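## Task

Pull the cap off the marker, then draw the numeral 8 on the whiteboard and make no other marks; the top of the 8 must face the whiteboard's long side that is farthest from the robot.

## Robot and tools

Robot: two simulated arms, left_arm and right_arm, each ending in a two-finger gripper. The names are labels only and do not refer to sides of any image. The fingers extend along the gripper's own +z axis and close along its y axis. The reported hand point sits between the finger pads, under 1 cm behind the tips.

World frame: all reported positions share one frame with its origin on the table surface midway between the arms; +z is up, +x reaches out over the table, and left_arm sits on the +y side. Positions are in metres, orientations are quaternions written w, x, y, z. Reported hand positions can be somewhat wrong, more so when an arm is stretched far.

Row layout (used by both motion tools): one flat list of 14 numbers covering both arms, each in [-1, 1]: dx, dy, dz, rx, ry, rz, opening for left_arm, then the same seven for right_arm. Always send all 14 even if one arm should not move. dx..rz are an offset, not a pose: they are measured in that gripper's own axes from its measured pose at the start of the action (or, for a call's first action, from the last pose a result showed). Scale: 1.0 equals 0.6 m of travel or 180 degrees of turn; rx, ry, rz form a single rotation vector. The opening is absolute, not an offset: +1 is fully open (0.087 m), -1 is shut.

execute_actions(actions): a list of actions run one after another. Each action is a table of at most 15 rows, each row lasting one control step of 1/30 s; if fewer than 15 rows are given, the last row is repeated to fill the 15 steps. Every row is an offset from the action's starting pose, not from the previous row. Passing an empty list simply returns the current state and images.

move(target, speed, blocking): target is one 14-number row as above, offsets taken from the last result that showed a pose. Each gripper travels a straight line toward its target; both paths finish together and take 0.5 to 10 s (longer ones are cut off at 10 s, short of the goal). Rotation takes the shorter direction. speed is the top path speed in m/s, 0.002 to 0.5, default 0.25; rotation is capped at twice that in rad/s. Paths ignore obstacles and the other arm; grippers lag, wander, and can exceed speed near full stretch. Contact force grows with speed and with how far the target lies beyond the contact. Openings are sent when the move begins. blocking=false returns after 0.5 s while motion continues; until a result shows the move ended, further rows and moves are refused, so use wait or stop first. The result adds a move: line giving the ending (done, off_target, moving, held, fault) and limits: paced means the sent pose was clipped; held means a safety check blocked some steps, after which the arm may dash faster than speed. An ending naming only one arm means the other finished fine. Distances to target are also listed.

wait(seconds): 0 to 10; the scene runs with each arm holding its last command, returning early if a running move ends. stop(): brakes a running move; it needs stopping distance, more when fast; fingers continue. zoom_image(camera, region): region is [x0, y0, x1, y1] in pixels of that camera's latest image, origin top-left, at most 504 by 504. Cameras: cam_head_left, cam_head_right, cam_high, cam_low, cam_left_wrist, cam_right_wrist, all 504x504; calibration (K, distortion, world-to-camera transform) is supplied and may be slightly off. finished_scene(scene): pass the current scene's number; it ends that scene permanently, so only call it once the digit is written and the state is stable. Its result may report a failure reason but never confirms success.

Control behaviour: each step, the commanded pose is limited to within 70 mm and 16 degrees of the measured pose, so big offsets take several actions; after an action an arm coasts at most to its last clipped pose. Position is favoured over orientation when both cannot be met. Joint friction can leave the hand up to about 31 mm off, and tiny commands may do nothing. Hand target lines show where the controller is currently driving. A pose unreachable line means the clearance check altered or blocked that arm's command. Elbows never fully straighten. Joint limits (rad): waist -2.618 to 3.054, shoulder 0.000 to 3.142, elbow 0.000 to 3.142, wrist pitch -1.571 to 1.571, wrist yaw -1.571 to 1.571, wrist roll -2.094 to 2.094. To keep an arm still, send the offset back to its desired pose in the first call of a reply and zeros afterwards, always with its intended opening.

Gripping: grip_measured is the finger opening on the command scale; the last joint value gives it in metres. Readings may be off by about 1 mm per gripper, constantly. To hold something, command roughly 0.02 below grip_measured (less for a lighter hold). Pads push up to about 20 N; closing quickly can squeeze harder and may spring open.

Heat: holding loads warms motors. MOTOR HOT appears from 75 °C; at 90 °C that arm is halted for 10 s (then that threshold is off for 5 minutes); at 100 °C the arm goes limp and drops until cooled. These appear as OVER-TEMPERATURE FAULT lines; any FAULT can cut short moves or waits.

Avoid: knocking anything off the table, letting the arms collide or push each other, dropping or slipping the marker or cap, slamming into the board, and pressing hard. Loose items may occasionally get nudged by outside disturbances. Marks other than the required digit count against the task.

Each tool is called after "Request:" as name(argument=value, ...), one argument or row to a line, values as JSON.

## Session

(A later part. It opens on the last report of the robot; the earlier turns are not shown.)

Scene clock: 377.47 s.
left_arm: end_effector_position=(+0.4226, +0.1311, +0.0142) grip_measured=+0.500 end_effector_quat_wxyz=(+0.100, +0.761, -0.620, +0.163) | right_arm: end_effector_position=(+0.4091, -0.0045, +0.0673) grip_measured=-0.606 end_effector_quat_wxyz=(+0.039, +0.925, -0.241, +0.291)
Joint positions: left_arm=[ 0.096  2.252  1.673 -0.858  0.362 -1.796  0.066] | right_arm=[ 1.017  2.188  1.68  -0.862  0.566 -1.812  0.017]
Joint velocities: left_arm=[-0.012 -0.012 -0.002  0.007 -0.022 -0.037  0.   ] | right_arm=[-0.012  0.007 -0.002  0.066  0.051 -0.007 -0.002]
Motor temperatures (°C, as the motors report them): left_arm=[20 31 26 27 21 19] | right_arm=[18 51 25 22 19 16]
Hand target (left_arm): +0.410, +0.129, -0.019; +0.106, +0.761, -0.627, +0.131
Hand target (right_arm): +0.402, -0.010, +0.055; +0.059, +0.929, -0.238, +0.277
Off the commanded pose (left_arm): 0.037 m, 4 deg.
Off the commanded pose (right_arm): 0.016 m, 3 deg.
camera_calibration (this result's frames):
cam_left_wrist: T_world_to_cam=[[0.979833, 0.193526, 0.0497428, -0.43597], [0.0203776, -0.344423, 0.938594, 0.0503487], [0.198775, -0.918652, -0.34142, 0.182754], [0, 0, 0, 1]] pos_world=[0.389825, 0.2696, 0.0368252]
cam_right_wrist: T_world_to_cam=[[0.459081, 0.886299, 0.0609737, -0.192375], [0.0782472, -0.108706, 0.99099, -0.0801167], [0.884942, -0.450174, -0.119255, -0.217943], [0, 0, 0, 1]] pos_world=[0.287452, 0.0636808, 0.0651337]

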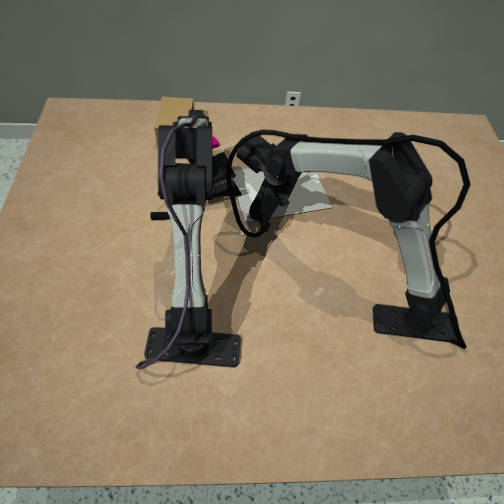

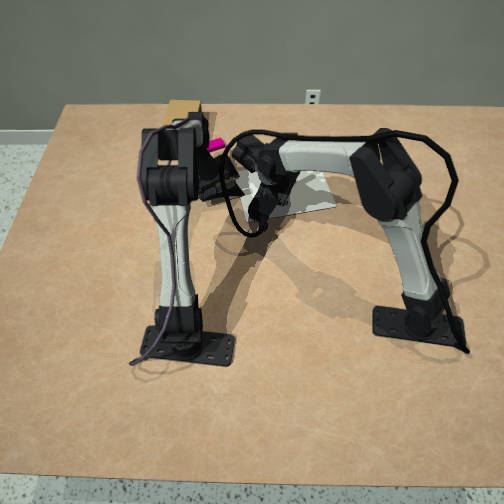

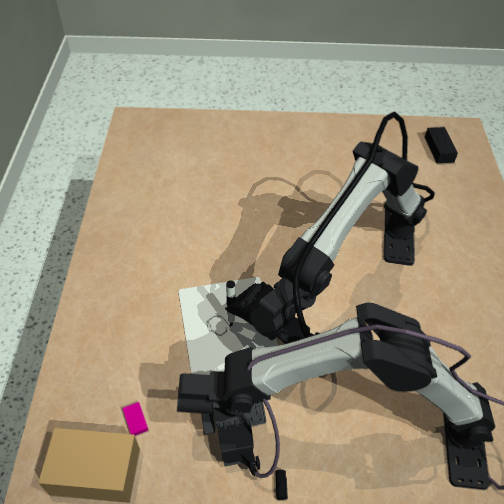

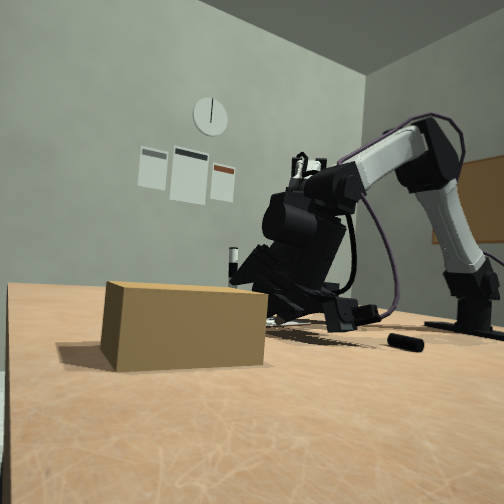

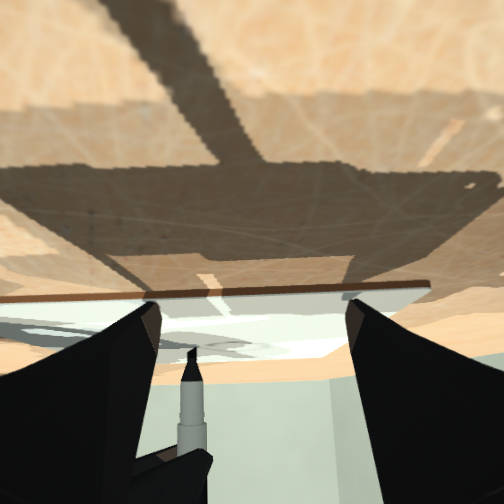

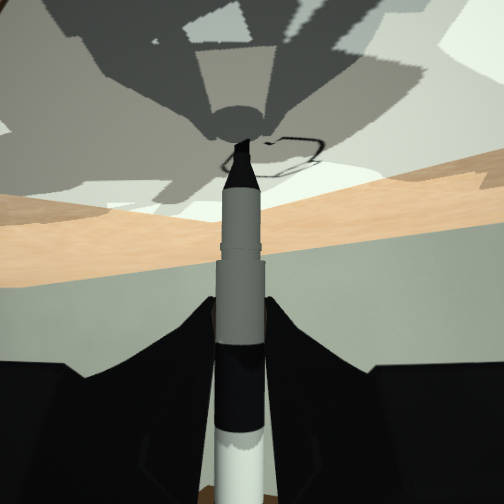

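Request:
execute_actions(
  actions=[
    [[-0.022,0.02,0.054,-0.016,-0.014,0,0.5,-0.021,0.005,0.006,-0.0048,-0.0066,-0.0027,-0.66],[-0.022,0.02,0.054,-0.016,-0.014,0,0.5,-0.028,0.006,0.002,-0.0048,-0.0066,-0.0027,-0.66],[-0.022,0.02,0.054,-0.016,-0.014,0,0.5,-0.035,0.008,-0.003,-0.0048,-0.0066,-0.0027,-0.66],[-0.022,0.02,0.054,-0.016,-0.014,0,0.5,-0.042,0.009,-0.008,-0.0048,-0.0066,-0.0027,-0.66],[-0.022,0.02,0.054,-0.016,-0.014,0,0.5,-0.048,0.0105,-0.012,-0.0048,-0.0066,-0.0027,-0.66]],
    [[-0.022,0.02,0.054,-0.016,-0.014,0,0.5,-0.02,0.011,0.006,-0.0048,-0.0066,-0.0027,-0.66],[-0.022,0.02,0.054,-0.016,-0.014,0,0.5,-0.026,0.016,0.002,-0.0048,-0.0066,-0.0027,-0.66],[-0.022,0.02,0.054,-0.016,-0.014,0,0.5,-0.032,0.021,-0.002,-0.0048,-0.0066,-0.0027,-0.66],[-0.022,0.02,0.054,-0.016,-0.014,0,0.5,-0.037,0.026,-0.006,-0.0048,-0.0066,-0.0027,-0.66],[-0.022,0.02,0.054,-0.016,-0.014,0,0.5,-0.042,0.031,-0.009,-0.0048,-0.0066,-0.0027,-0.66]],
  ],
)

Scene clock: 389.27 s.
left_arm: end_effector_position=(+0.4226, +0.1311, +0.0142) grip_measured=+0.500 end_effector_quat_wxyz=(+0.100, +0.761, -0.620, +0.163) | right_arm: end_effector_position=(+0.3729, +0.0125, +0.0669) grip_measured=-0.606 end_effector_quat_wxyz=(+0.022, +0.923, -0.245, +0.296)
Joint positions: left_arm=[ 0.096  2.252  1.673 -0.858  0.362 -1.796  0.066] | right_arm=[ 1.108  2.145  1.607 -0.852  0.578 -1.707  0.017]
Joint velocities: left_arm=[ 0.007  0.012 -0.002 -0.037  0.037  0.022  0.   ] | right_arm=[ 0.007 -0.007  0.002 -0.007  0.051  0.022  0.   ]
Motor temperatures (°C, as the motors report them): left_arm=[20 31 26 26 21 19] | right_arm=[18 50 25 22 19 16]
Hand target (left_arm): +0.410, +0.129, -0.019; +0.106, +0.761, -0.627, +0.131
Hand target (right_arm): +0.364, +0.008, +0.056; +0.031, +0.928, -0.242, +0.283
Off the commanded pose (left_arm): 0.037 m, 4 deg.
Off the commanded pose (right_arm): 0.015 m, 2 deg.
camera_calibration (this result's frames):
cam_left_wrist: T_world_to_cam=[[0.979833, 0.193526, 0.0497428, -0.43597], [0.0203776, -0.344423, 0.938594, 0.0503487], [0.198775, -0.918652, -0.34142, 0.182754], [0, 0, 0, 1]] pos_world=[0.389825, 0.2696, 0.0368252]
cam_right_wrist: T_world_to_cam=[[0.456227, 0.884419, 0.0982838, -0.192253], [0.0600461, -0.140793, 0.988216, -0.0676105], [0.887835, -0.44495, -0.11734, -0.179583], [0, 0, 0, 1]] pos_world=[0.251211, 0.080608, 0.064637]

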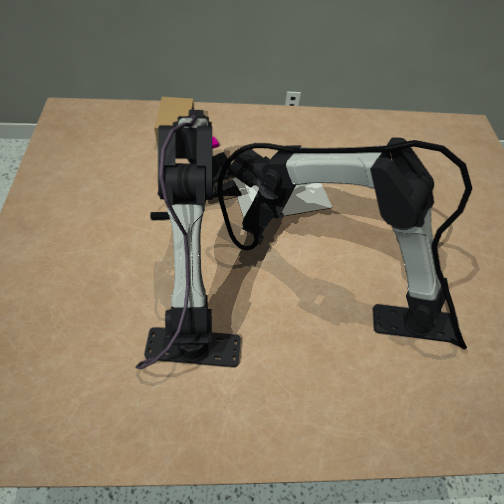

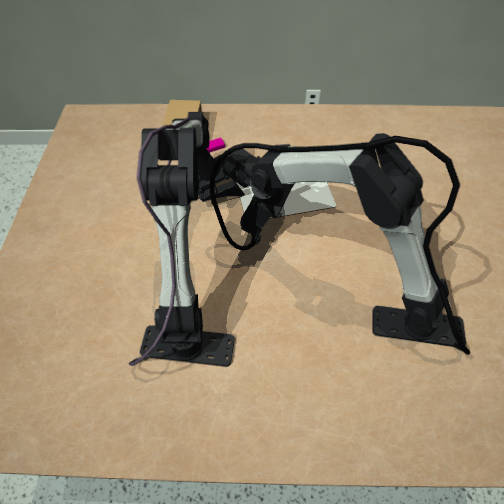

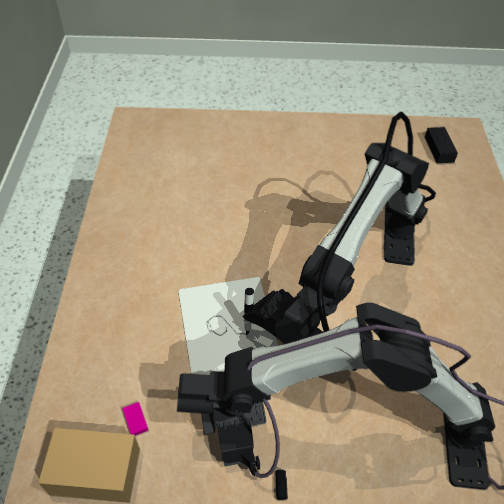

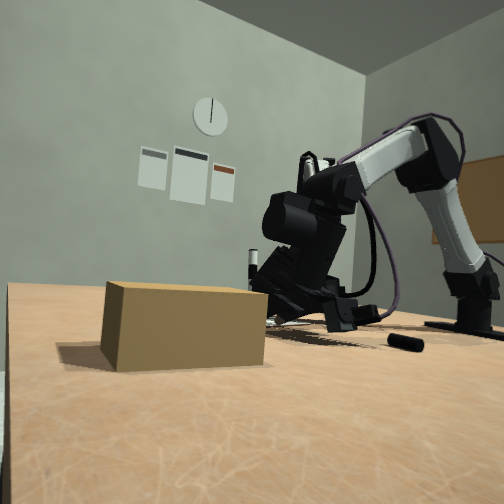

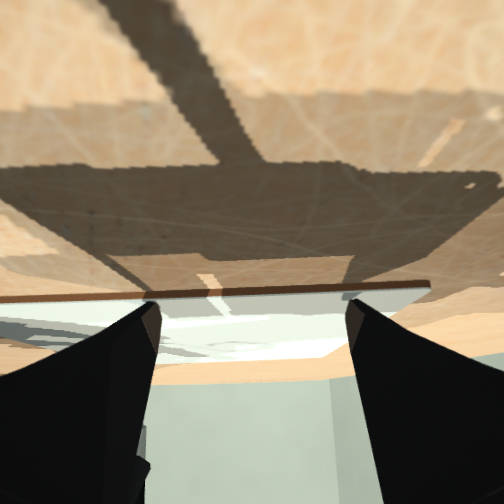

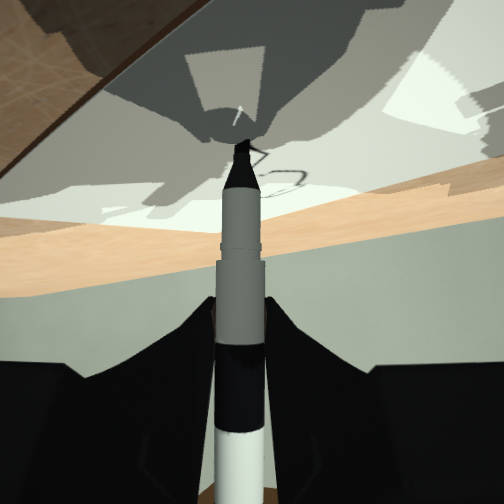

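Request:
execute_actions(
  actions=[
    [[-0.022,0.02,0.054,-0.016,-0.014,0,0.5,-0.016,0.015,0.009,-0.0048,-0.0066,-0.0027,-0.66],[-0.022,0.02,0.054,-0.016,-0.014,0,0.5,-0.018,0.025,0.007,-0.0048,-0.0066,-0.0027,-0.66],[-0.022,0.02,0.054,-0.016,-0.014,0,0.5,-0.018,0.034,0.006,-0.0048,-0.0066,-0.0027,-0.66],[-0.022,0.02,0.054,-0.016,-0.014,0,0.5,-0.017,0.043,0.006,-0.0048,-0.0066,-0.0027,-0.66],[-0.022,0.02,0.054,-0.016,-0.014,0,0.5,-0.016,0.051,0.006,-0.0048,-0.0066,-0.0027,-0.66]],
    [[-0.022,0.02,0.054,-0.016,-0.014,0,0.5,-0.009,0.015,0.014,-0.0048,-0.0066,-0.0027,-0.66],[-0.022,0.02,0.054,-0.016,-0.014,0,0.5,-0.004,0.024,0.017,-0.0048,-0.0066,-0.0027,-0.66],[-0.022,0.02,0.054,-0.016,-0.014,0,0.5,0.001,0.032,0.02,-0.0048,-0.0066,-0.0027,-0.66],[-0.022,0.02,0.054,-0.016,-0.014,0,0.5,0.006,0.039,0.023,-0.0048,-0.0066,-0.0027,-0.66],[-0.022,0.02,0.054,-0.016,-0.014,0,0.5,0.011,0.045,0.026,-0.0048,-0.0066,-0.0027,-0.66]],
  ],
)

Scene clock: 400.93 s.
left_arm: end_effector_position=(+0.4226, +0.1311, +0.0142) grip_measured=+0.500 end_effector_quat_wxyz=(+0.100, +0.761, -0.620, +0.163) | right_arm: end_effector_position=(+0.3658, -0.0291, +0.0660) grip_measured=-0.606 end_effector_quat_wxyz=(+0.018, +0.920, -0.251, +0.300)
Joint positions: left_arm=[ 0.096  2.252  1.673 -0.858  0.362 -1.796  0.066] | right_arm=[ 1.064  2.001  1.376 -0.73   0.576 -1.747  0.017]
Joint velocities: left_arm=[-0.002 -0.022 -0.007 -0.022  0.037 -0.007  0.001] | right_arm=[-0.007  0.007 -0.002  0.007 -0.007 -0.007 -0.   ]
Motor temperatures (°C, as the motors report them): left_arm=[20 31 26 26 21 19] | right_arm=[18 51 25 22 19 16]
Hand target (left_arm): +0.410, +0.129, -0.019; +0.106, +0.761, -0.627, +0.131
Hand target (right_arm): +0.361, -0.035, +0.054; +0.026, +0.926, -0.247, +0.285
Off the commanded pose (left_arm): 0.037 m, 4 deg.
Off the commanded pose (right_arm): 0.014 m, 2 deg.
camera_calibration (this result's frames):
cam_left_wrist: T_world_to_cam=[[0.979833, 0.193526, 0.0497428, -0.43597], [0.0203776, -0.344423, 0.938594, 0.0503487], [0.198775, -0.918652, -0.34142, 0.182754], [0, 0, 0, 1]] pos_world=[0.389825, 0.2696, 0.0368252]
cam_right_wrist: T_world_to_cam=[[0.464379, 0.878717, 0.110493, -0.156092], [0.0474512, -0.149268, 0.987657, -0.0677916], [0.884365, -0.453404, -0.111013, -0.191272], [0, 0, 0, 1]] pos_world=[0.244857, 0.040318, 0.0629682]

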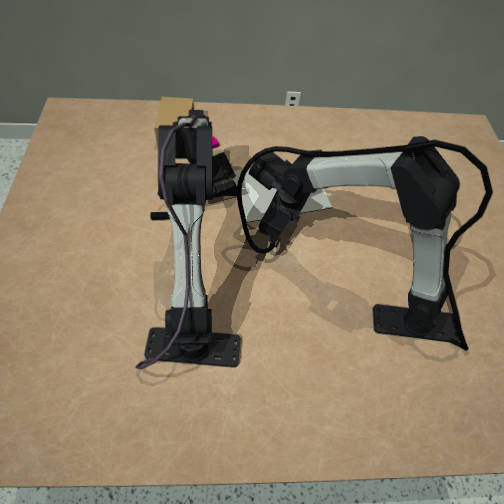

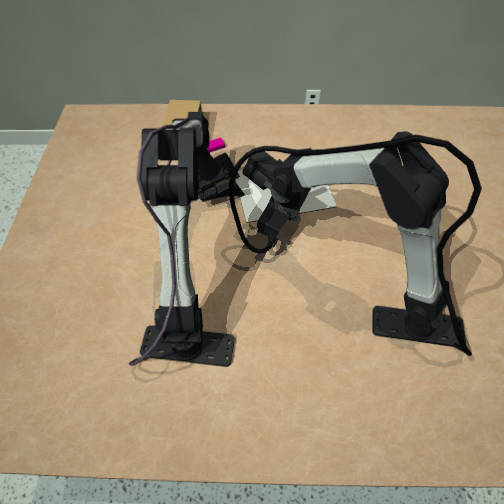

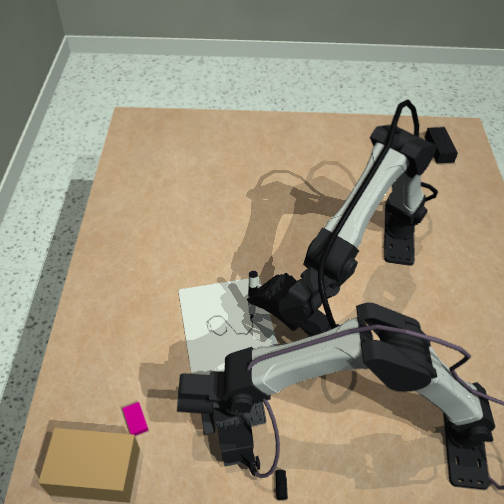

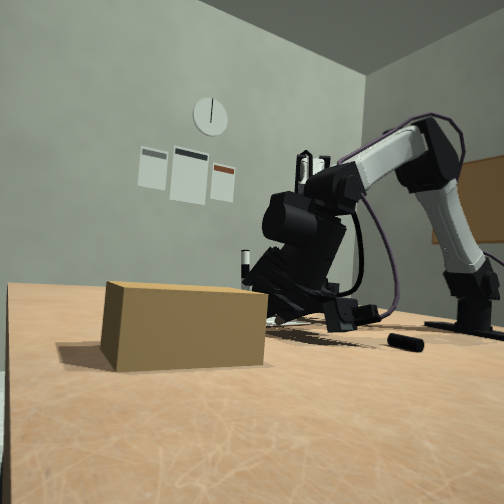

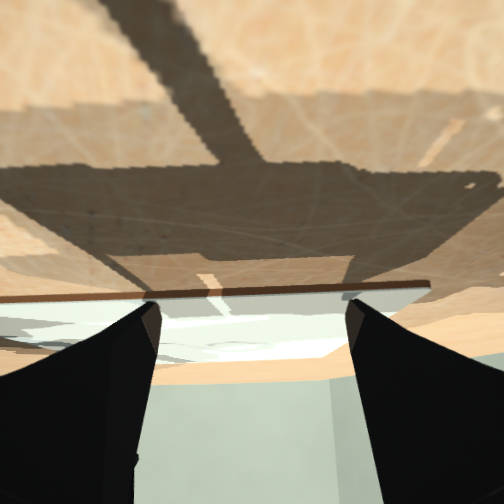

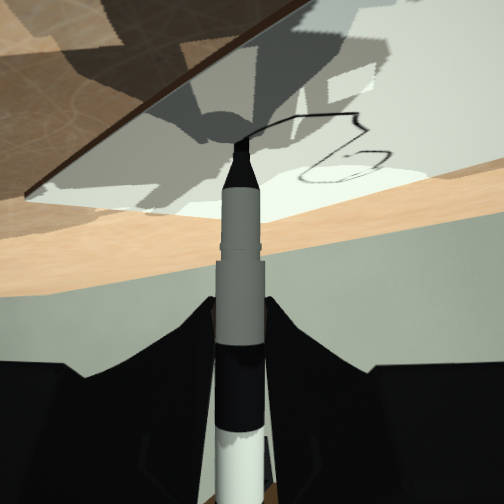

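Request:
execute_actions(
  actions=[
    [[-0.022,0.02,0.054,-0.016,-0.014,0,0.5,-0.01,0.01,0.022,-0.0075,-0.0075,-0.004,-0.66],[-0.022,0.02,0.054,-0.016,-0.014,0,0.5,-0.004,0.012,0.027,-0.0075,-0.0075,-0.004,-0.66],[-0.022,0.02,0.054,-0.016,-0.014,0,0.5,0.002,0.014,0.031,-0.0075,-0.0075,-0.004,-0.66],[-0.022,0.02,0.054,-0.016,-0.014,0,0.5,0.008,0.015,0.036,-0.0075,-0.0075,-0.004,-0.66],[-0.022,0.02,0.054,-0.016,-0.014,0,0.5,0.014,0.016,0.04,-0.0075,-0.0075,-0.004,-0.66]],
    [[-0.022,0.02,0.054,-0.016,-0.014,0,0.5,-0.02,0.004,0.028,-0.0106,-0.0085,-0.006,-0.66],[-0.022,0.02,0.054,-0.016,-0.014,0,0.5,-0.015,-0.003,0.033,-0.0106,-0.0085,-0.006,-0.66],[-0.022,0.02,0.054,-0.016,-0.014,0,0.5,-0.01,-0.01,0.037,-0.0106,-0.0085,-0.006,-0.66],[-0.022,0.02,0.054,-0.016,-0.014,0,0.5,-0.005,-0.016,0.041,-0.0106,-0.0085,-0.006,-0.66],[-0.022,0.02,0.054,-0.016,-0.014,0,0.5,0,-0.022,0.045,-0.0106,-0.0085,-0.006,-0.66]],
  ],
)

Scene clock: 413.27 s.
left_arm: end_effector_position=(+0.4226, +0.1311, +0.0142) grip_measured=+0.500 end_effector_quat_wxyz=(+0.100, +0.761, -0.620, +0.163) | right_arm: end_effector_position=(+0.4052, -0.0336, +0.0658) grip_measured=-0.606 end_effector_quat_wxyz=(+0.017, +0.916, -0.259, +0.305)
Joint positions: left_arm=[ 0.096  2.252  1.673 -0.858  0.362 -1.796  0.066] | right_arm=[ 0.982  2.069  1.467 -0.699  0.567 -1.826  0.017]
Joint velocities: left_arm=[-0.007  0.017  0.007 -0.037 -0.007  0.037  0.001] | right_arm=[ 0.002  0.002 -0.017 -0.11   0.007  0.037  0.001]
Motor temperatures (°C, as the motors report them): left_arm=[20 31 26 26 21 19] | right_arm=[18 49 24 22 19 16]
Hand target (left_arm): +0.410, +0.129, -0.019; +0.106, +0.761, -0.627, +0.131
Hand target (right_arm): +0.404, -0.034, +0.047; +0.031, +0.925, -0.253, +0.283
Off the commanded pose (left_arm): 0.037 m, 4 deg.
Off the commanded pose (right_arm): 0.020 m, 3 deg.
camera_calibration (this result's frames):
cam_left_wrist: T_world_to_cam=[[0.979833, 0.193526, 0.0497428, -0.43597], [0.0203776, -0.344423, 0.938594, 0.0503487], [0.198775, -0.918652, -0.34142, 0.182754], [0, 0, 0, 1]] pos_world=[0.389825, 0.2696, 0.0368252]
cam_right_wrist: T_world_to_cam=[[0.475998, 0.871178, 0.120308, -0.176008], [0.0326149, -0.154193, 0.987502, -0.0642384], [0.878841, -0.466125, -0.101809, -0.226964], [0, 0, 0, 1]] pos_world=[0.285341, 0.0376357, 0.0615038]

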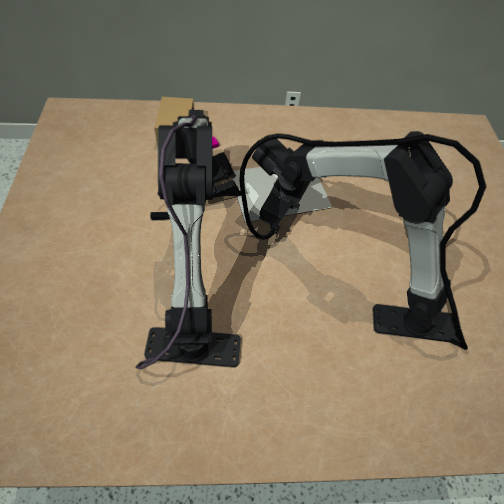

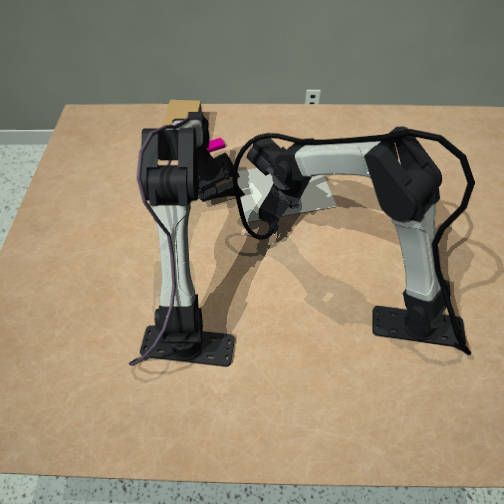

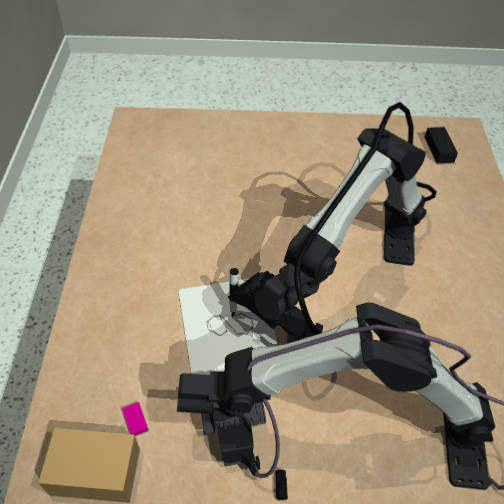

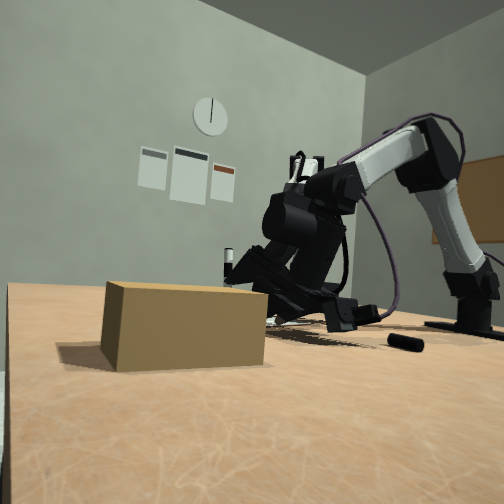

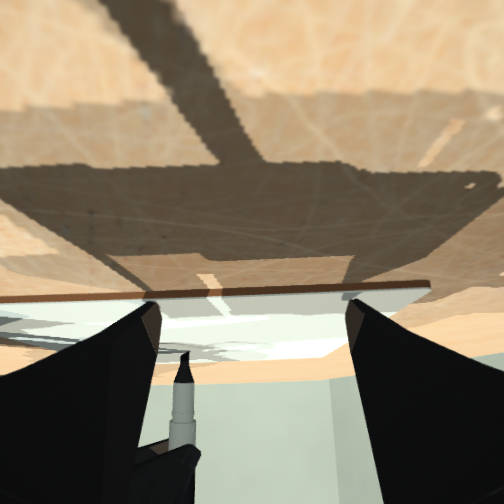

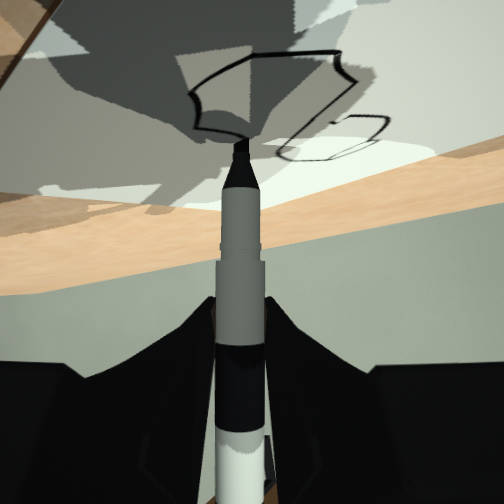

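Request:
execute_actions(
  actions=[
    [[-0.022,0.02,0.054,-0.016,-0.014,0,0.5,-0.03,0.003,0.022,-0.0106,-0.0085,-0.006,-0.66],[-0.022,0.02,0.054,-0.016,-0.014,0,0.5,-0.032,-0.004,0.022,-0.0106,-0.0085,-0.006,-0.66],[-0.022,0.02,0.054,-0.016,-0.014,0,0.5,-0.034,-0.011,0.021,-0.0106,-0.0085,-0.006,-0.66],[-0.022,0.02,0.054,-0.016,-0.014,0,0.5,-0.036,-0.018,0.021,-0.0106,-0.0085,-0.006,-0.66],[-0.022,0.02,0.054,-0.016,-0.014,0,0.5,-0.038,-0.025,0.02,-0.0106,-0.0085,-0.006,-0.66]],
  ],
)

Scene clock: 424.87 s.
left_arm: end_effector_position=(+0.4226, +0.1311, +0.0142) grip_measured=+0.500 end_effector_quat_wxyz=(+0.100, +0.761, -0.620, +0.163) | right_arm: end_effector_position=(+0.4110, -0.0164, +0.0659) grip_measured=-0.606 end_effector_quat_wxyz=(+0.017, +0.912, -0.264, +0.314)
Joint positions: left_arm=[ 0.096  2.252  1.673 -0.858  0.362 -1.796  0.066] | right_arm=[ 1.004  2.135  1.562 -0.735  0.591 -1.792  0.017]
Joint velocities: left_arm=[ 0.002  0.007  0.002  0.066 -0.022  0.037  0.   ] | right_arm=[ 0.012 -0.002  0.007 -0.022 -0.022  0.007 -0.   ]
Motor temperatures (°C, as the motors report them): left_arm=[20 31 26 26 21 19] | right_arm=[18 47 26 22 19 16]
Hand target (left_arm): +0.410, +0.129, -0.019; +0.106, +0.761, -0.627, +0.131
Hand target (right_arm): +0.403, -0.013, +0.046; +0.032, +0.922, -0.255, +0.290
Off the commanded pose (left_arm): 0.037 m, 4 deg.
Off the commanded pose (right_arm): 0.023 m, 4 deg.
camera_calibration (this result's frames):
cam_left_wrist: T_world_to_cam=[[0.979833, 0.193526, 0.0497428, -0.43597], [0.0203776, -0.344423, 0.938594, 0.0503487], [0.198775, -0.918652, -0.34142, 0.182754], [0, 0, 0, 1]] pos_world=[0.389825, 0.2696, 0.0368252]
cam_right_wrist: T_world_to_cam=[[0.483443, 0.866029, 0.127581, -0.197367], [0.0117899, -0.152173, 0.988284, -0.05337], [0.875296, -0.476275, -0.0837773, -0.223975], [0, 0, 0, 1]] pos_world=[0.29209, 0.05613, 0.0591609]

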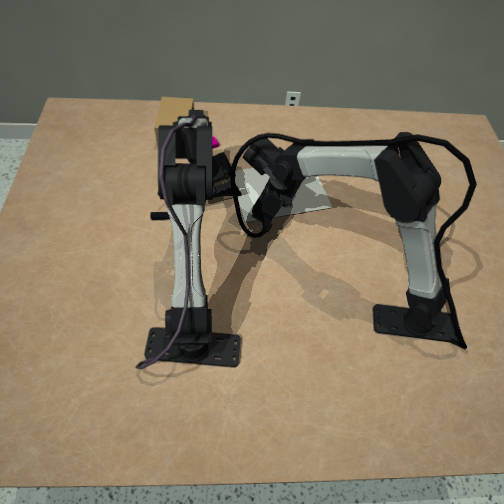

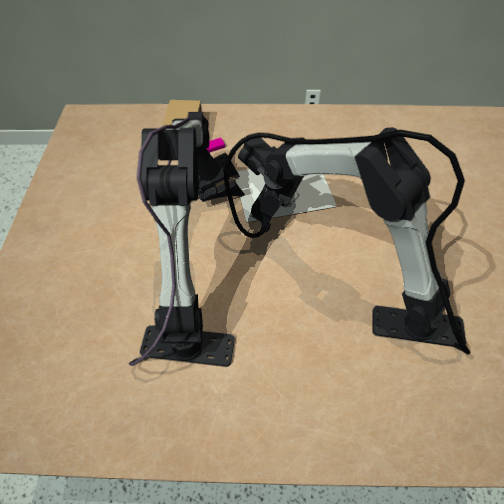

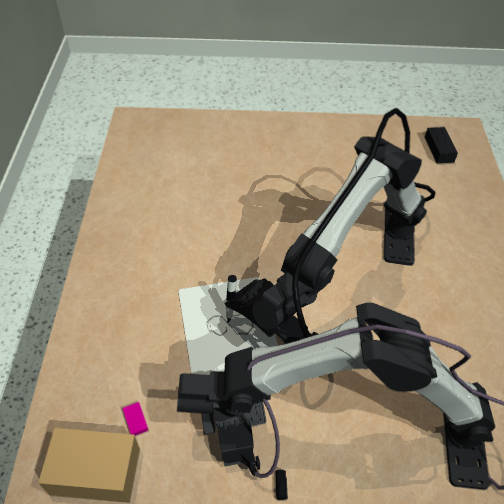

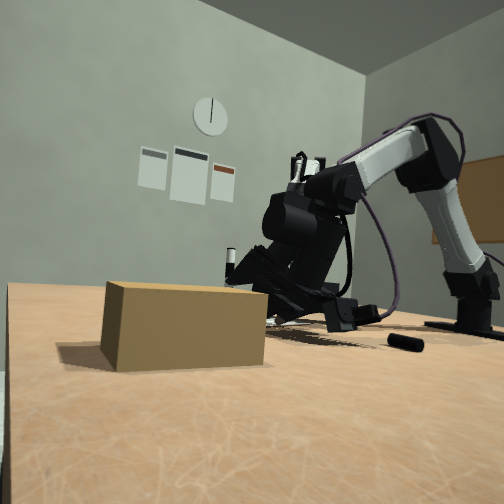

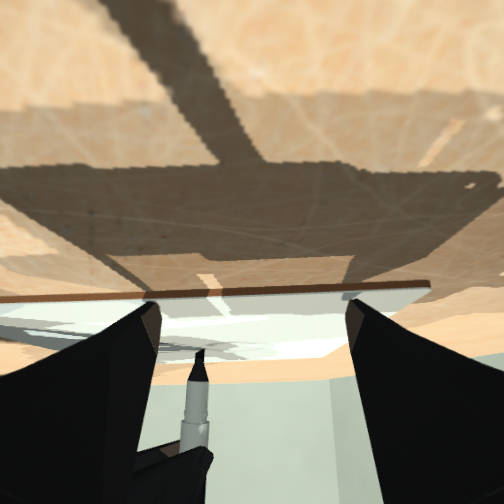

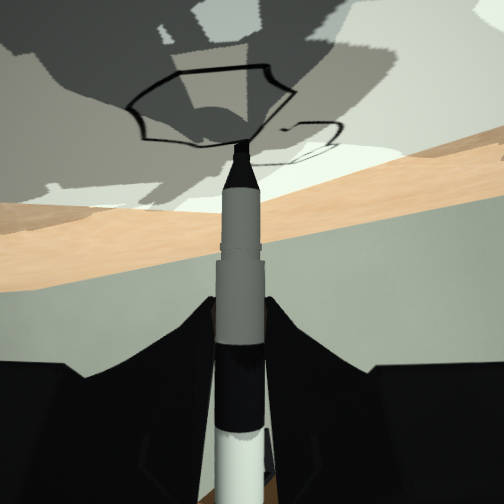

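Request:
execute_actions(
  actions=[
    [[-0.022,0.02,0.054,-0.016,-0.014,0,0.5,-0.031,0.003,0.022,-0.0106,-0.0085,-0.006,-0.66],[-0.022,0.02,0.054,-0.016,-0.014,0,0.5,-0.034,-0.004,0.021,-0.0106,-0.0085,-0.006,-0.66],[-0.022,0.02,0.054,-0.016,-0.014,0,0.5,-0.037,-0.011,0.02,-0.0106,-0.0085,-0.006,-0.66],[-0.022,0.02,0.054,-0.016,-0.014,0,0.5,-0.04,-0.018,0.018,-0.0106,-0.0085,-0.006,-0.66],[-0.022,0.02,0.054,-0.016,-0.014,0,0.5,-0.043,-0.026,0.017,-0.0106,-0.0085,-0.006,-0.66]],
  ],
)

Request:
zoom_image(
  camera="cam_right_wrist",
  region=[130,60,370,220],
)

Scene clock: 432.50 s.
left_arm: end_effector_position=(+0.4226, +0.1311, +0.0142) grip_measured=+0.500 end_effector_quat_wxyz=(+0.100, +0.761, -0.620, +0.163) | right_arm: end_effector_position=(+0.4151, +0.0041, +0.0660) grip_measured=-0.606 end_effector_quat_wxyz=(+0.015, +0.907, -0.269, +0.323)
Joint positions: left_arm=[ 0.096  2.252  1.673 -0.858  0.362 -1.796  0.066] | right_arm=[ 1.032  2.208  1.671 -0.78   0.614 -1.752  0.017]
Joint velocities: left_arm=[-0.002 -0.007 -0.002  0.022  0.066 -0.051 -0.   ] | right_arm=[-0.007  0.007 -0.002  0.037 -0.007  0.007 -0.001]
Motor temperatures (°C, as the motors report them): left_arm=[20 31 26 26 21 19] | right_arm=[18 46 26 22 19 16]
Hand target (left_arm): +0.410, +0.129, -0.019; +0.106, +0.761, -0.627, +0.131
Hand target (right_arm): +0.407, +0.007, +0.046; +0.032, +0.918, -0.261, +0.299
Off the commanded pose (left_arm): 0.037 m, 4 deg.
Off the commanded pose (right_arm): 0.023 m, 4 deg.
camera_calibration (this result's frames):
cam_left_wrist: T_world_to_cam=[[0.979833, 0.193526, 0.0497428, -0.43597], [0.0203776, -0.344423, 0.938594, 0.0503487], [0.198775, -0.918652, -0.34142, 0.182754], [0, 0, 0, 1]] pos_world=[0.389825, 0.2696, 0.0368252]
cam_right_wrist: T_world_to_cam=[[0.489656, 0.860715, 0.139306, -0.220431], [-0.00960356, -0.154437, 0.987956, -0.0414746], [0.871863, -0.485097, -0.067355, -0.217416], [0, 0, 0, 1]] pos_world=[0.297094, 0.0778557, 0.0570385]

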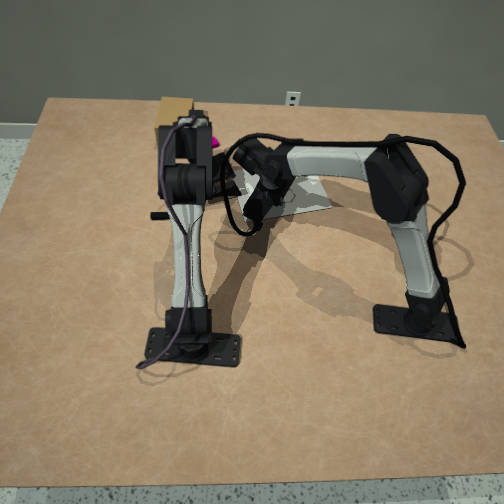

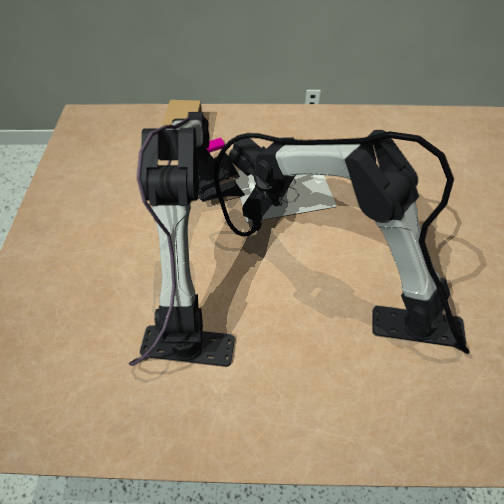

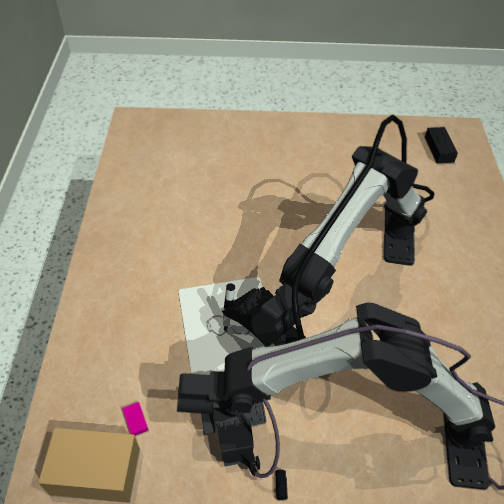

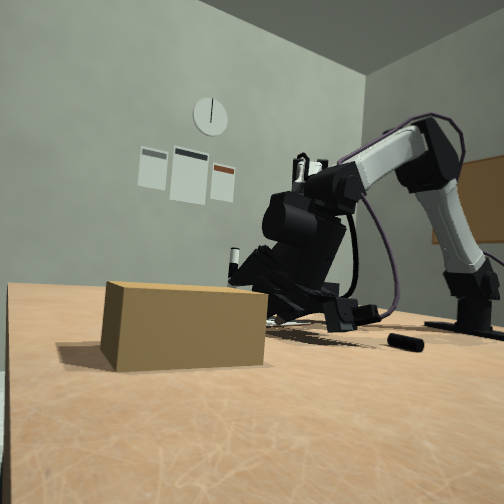

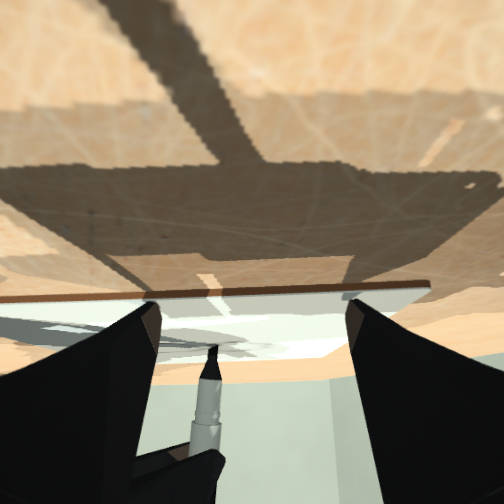

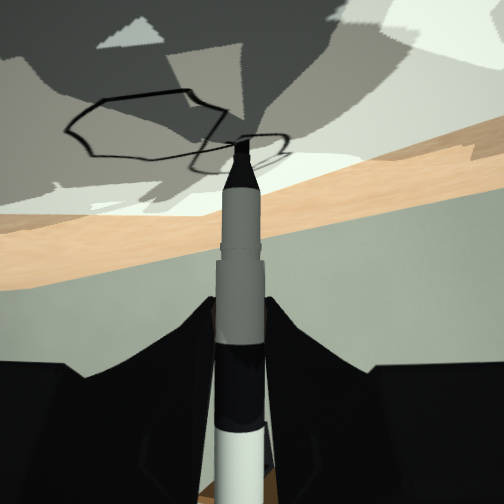

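Region (130, 60, 370, 220) of cam_right_wrist's 504x504 image, scaled by 2.100, with more detail than that image has.

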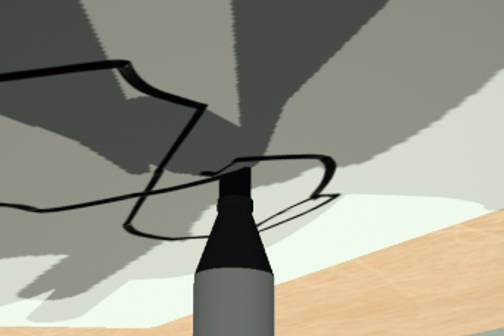

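Closed. Lift.

Request:
move(
  target=[-0.022,0.02,0.054,-0.016,-0.014,0,0.5,0.07,-0.017,-0.097,0,0,0,-0.66],
  speed=0.15,
)

Request:
move(
  target=[0.03,0,-0.12,0,0,0,0.5,0.03,0.25,-0.05,0,0,0,-0.66],
)

Request:
zoom_image(
  camera="cam_high",
  region=[160,260,320,400],
)

Scene clock: 440.10 s.
left_arm: end_effector_position=(+0.4227, +0.1308, +0.0145) grip_measured=+0.500 end_effector_quat_wxyz=(+0.100, +0.761, -0.620, +0.164) | right_arm: end_effector_position=(+0.4142, +0.0022, +0.1359) grip_measured=-0.606 end_effector_quat_wxyz=(+0.014, +0.906, -0.271, +0.325)
Joint positions: left_arm=[ 0.096  2.252  1.673 -0.858  0.365 -1.796  0.066] | right_arm=[ 1.032  2.147  1.852 -1.018  0.618 -1.749  0.017]
Joint velocities: left_arm=[-0.017  0.002 -0.022 -0.066 -0.037 -0.051  0.001] | right_arm=[-0.017  0.012 -0.007 -0.022  0.007 -0.007  0.   ]
Motor temperatures (°C, as the motors report them): left_arm=[20 32 26 26 21 19] | right_arm=[18 46 27 21 19 16]
Hand target (left_arm): +0.410, +0.129, -0.019; +0.106, +0.761, -0.627, +0.131
Hand target (right_arm): +0.414, +0.004, +0.138; +0.015, +0.907, -0.269, +0.323
Off the commanded pose (left_arm): 0.037 m, 4 deg.
Off the commanded pose (right_arm): 0.003 m, 0 deg.
move: off_target (left_arm)
camera_calibration (this result's frames):
cam_left_wrist: T_world_to_cam=[[0.979873, 0.193341, 0.0496836, -0.435961], [0.0199094, -0.342299, 0.93938, 0.049911], [0.198627, -0.919484, -0.339259, 0.182652], [0, 0, 0, 1]] pos_world=[0.389913, 0.269319, 0.036741]
cam_right_wrist: T_world_to_cam=[[0.491229, 0.859074, 0.143826, -0.229348], [-0.0156912, -0.156367, 0.987574, -0.108251], [0.870889, -0.487382, -0.0633321, -0.212964], [0, 0, 0, 1]] pos_world=[0.296432, 0.0763056, 0.126405]

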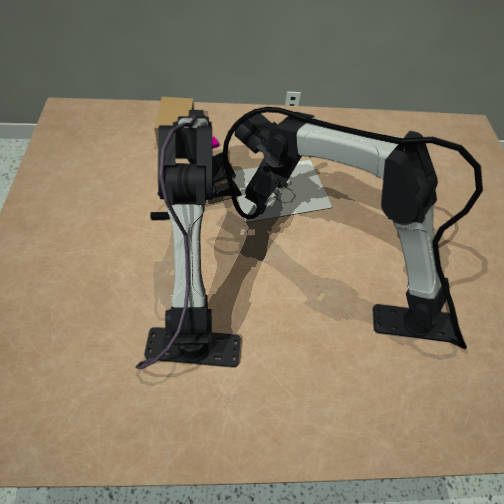

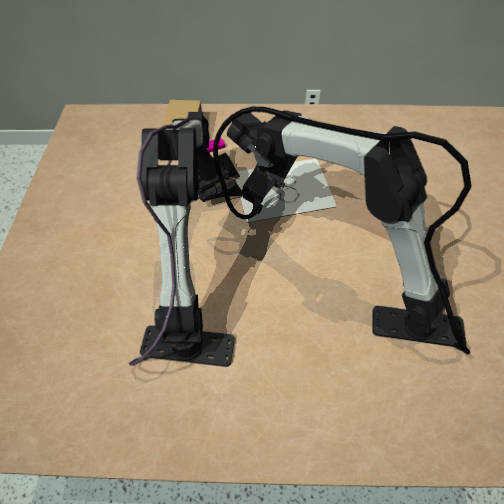

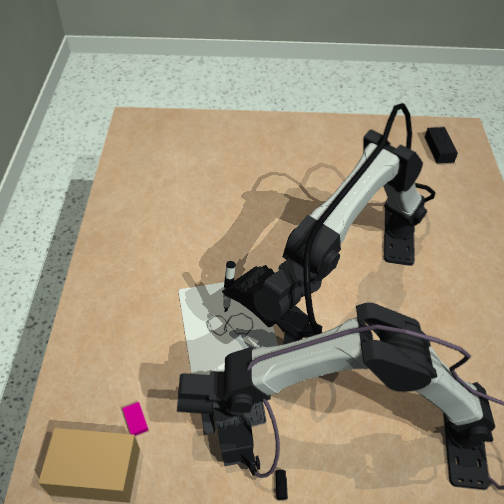

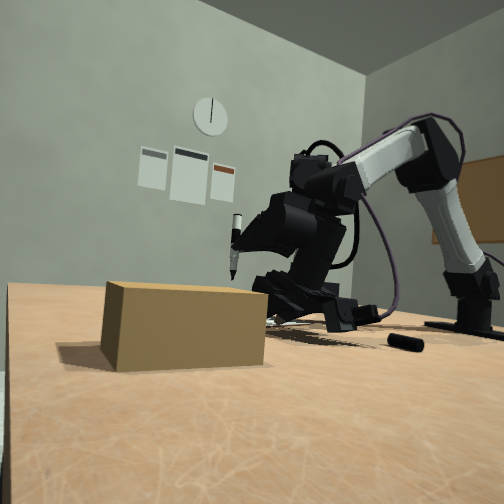

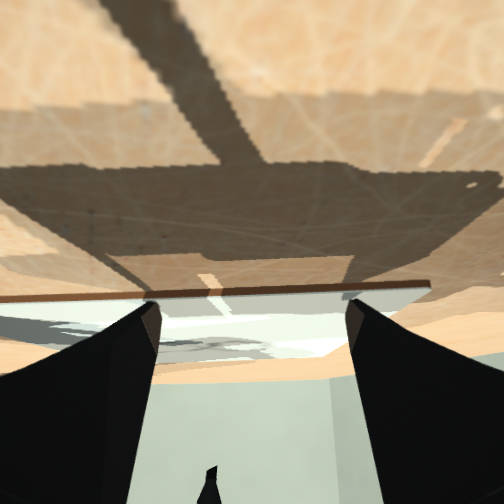

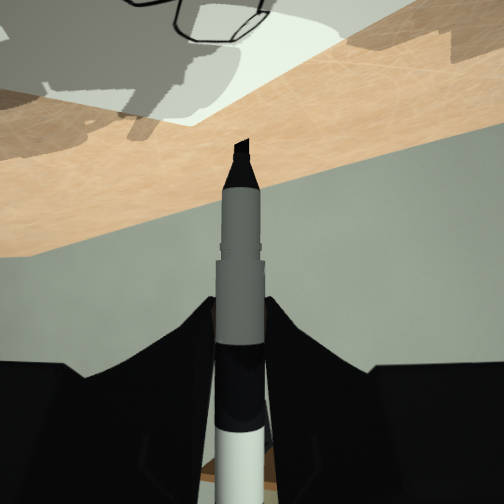

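Scene clock: 441.33 s.
left_arm: end_effector_position=(+0.4198, +0.1366, +0.0838) grip_measured=+0.500 end_effector_quat_wxyz=(+0.098, +0.760, -0.620, +0.167) | right_arm: end_effector_position=(+0.3366, -0.1250, +0.1503) grip_measured=-0.606 end_effector_quat_wxyz=(+0.011, +0.905, -0.272, +0.328)
Joint positions: left_arm=[ 0.11   2.172  1.823 -1.086  0.367 -1.782  0.066] | right_arm=[ 0.967  1.555  1.14  -0.846  0.603 -1.827  0.017]
Joint velocities: left_arm=[-0.017 -0.027 -0.012 -0.066  0.066  0.007 -0.001] | right_arm=[-0.002 -0.012 -0.007 -0.007  0.022  0.022 -0.   ]
Motor temperatures (°C, as the motors report them): left_arm=[20 32 26 26 21 19] | right_arm=[18 46 27 21 19 16]
Hand target (left_arm): +0.418, +0.140, +0.088; +0.100, +0.761, -0.620, +0.165
Hand target (right_arm): +0.335, -0.130, +0.145; +0.014, +0.906, -0.271, +0.324
Off the commanded pose (left_arm): 0.006 m, 0 deg.
Off the commanded pose (right_arm): 0.005 m, 0 deg.
move: done
camera_calibration (this result's frames):
cam_left_wrist: T_world_to_cam=[[0.979411, 0.193721, 0.0567939, -0.438189], [0.0131357, -0.341892, 0.939648, -0.0104418], [0.201446, -0.919556, -0.337397, 0.210802], [0, 0, 0, 1]] pos_world=[0.386839, 0.275161, 0.105822]
cam_right_wrist: T_world_to_cam=[[0.490482, 0.858344, 0.150575, -0.0849241], [-0.0225947, -0.160203, 0.986825, -0.141607], [0.871158, -0.487423, -0.0591827, -0.207178], [0, 0, 0, 1]] pos_world=[0.218939, -0.050775, 0.140268]

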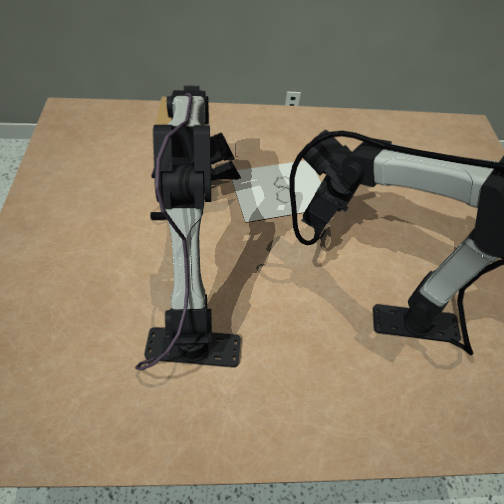

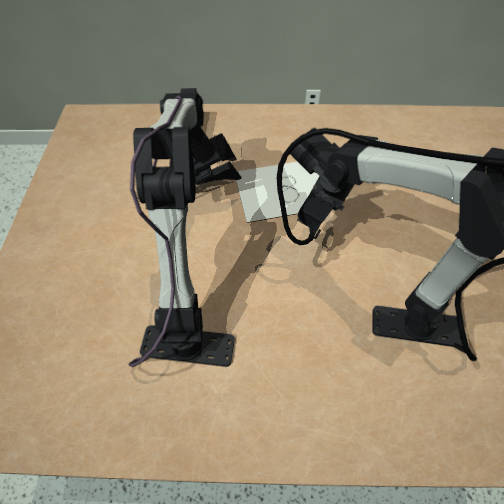

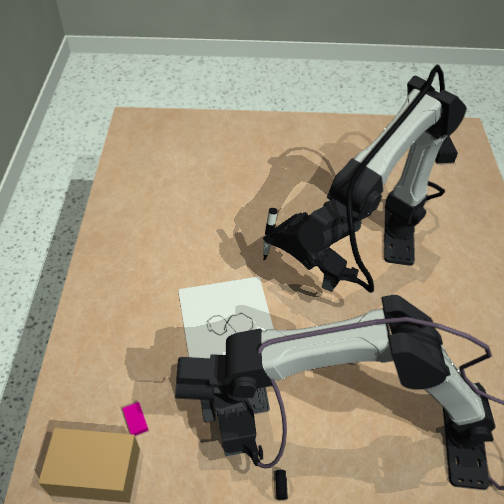

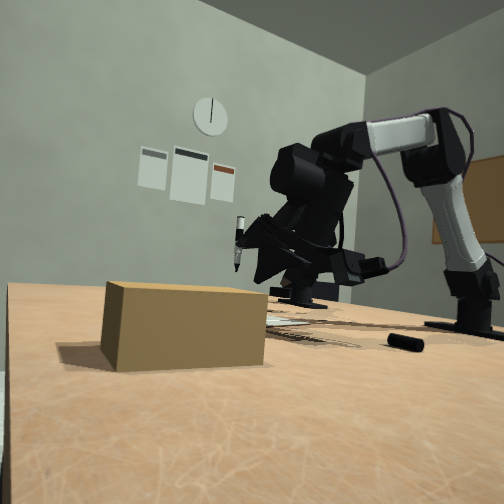

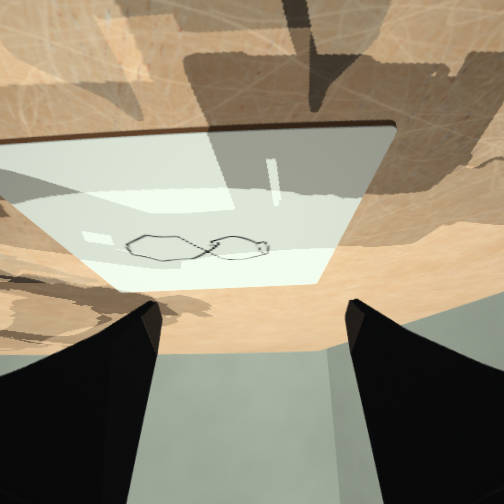

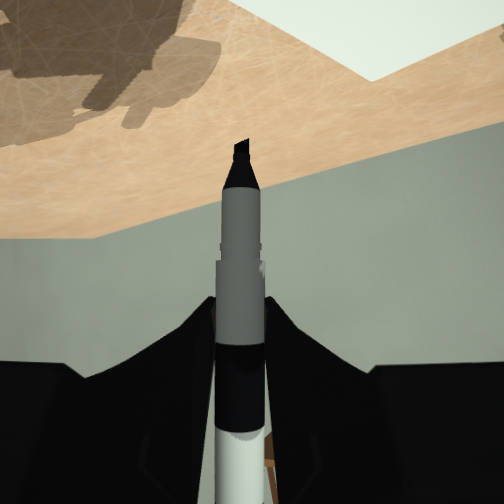

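Region (160, 260, 320, 400) of cam_high's 504x504 image, scaled by 3.150, with more detail than that image has; it fills the top 441 rows of this view, and the rest is white.

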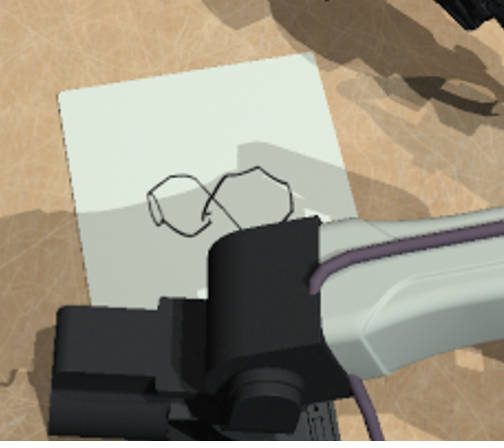

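Request:
finished_scene(
  scene=1,
)

The scene is finished.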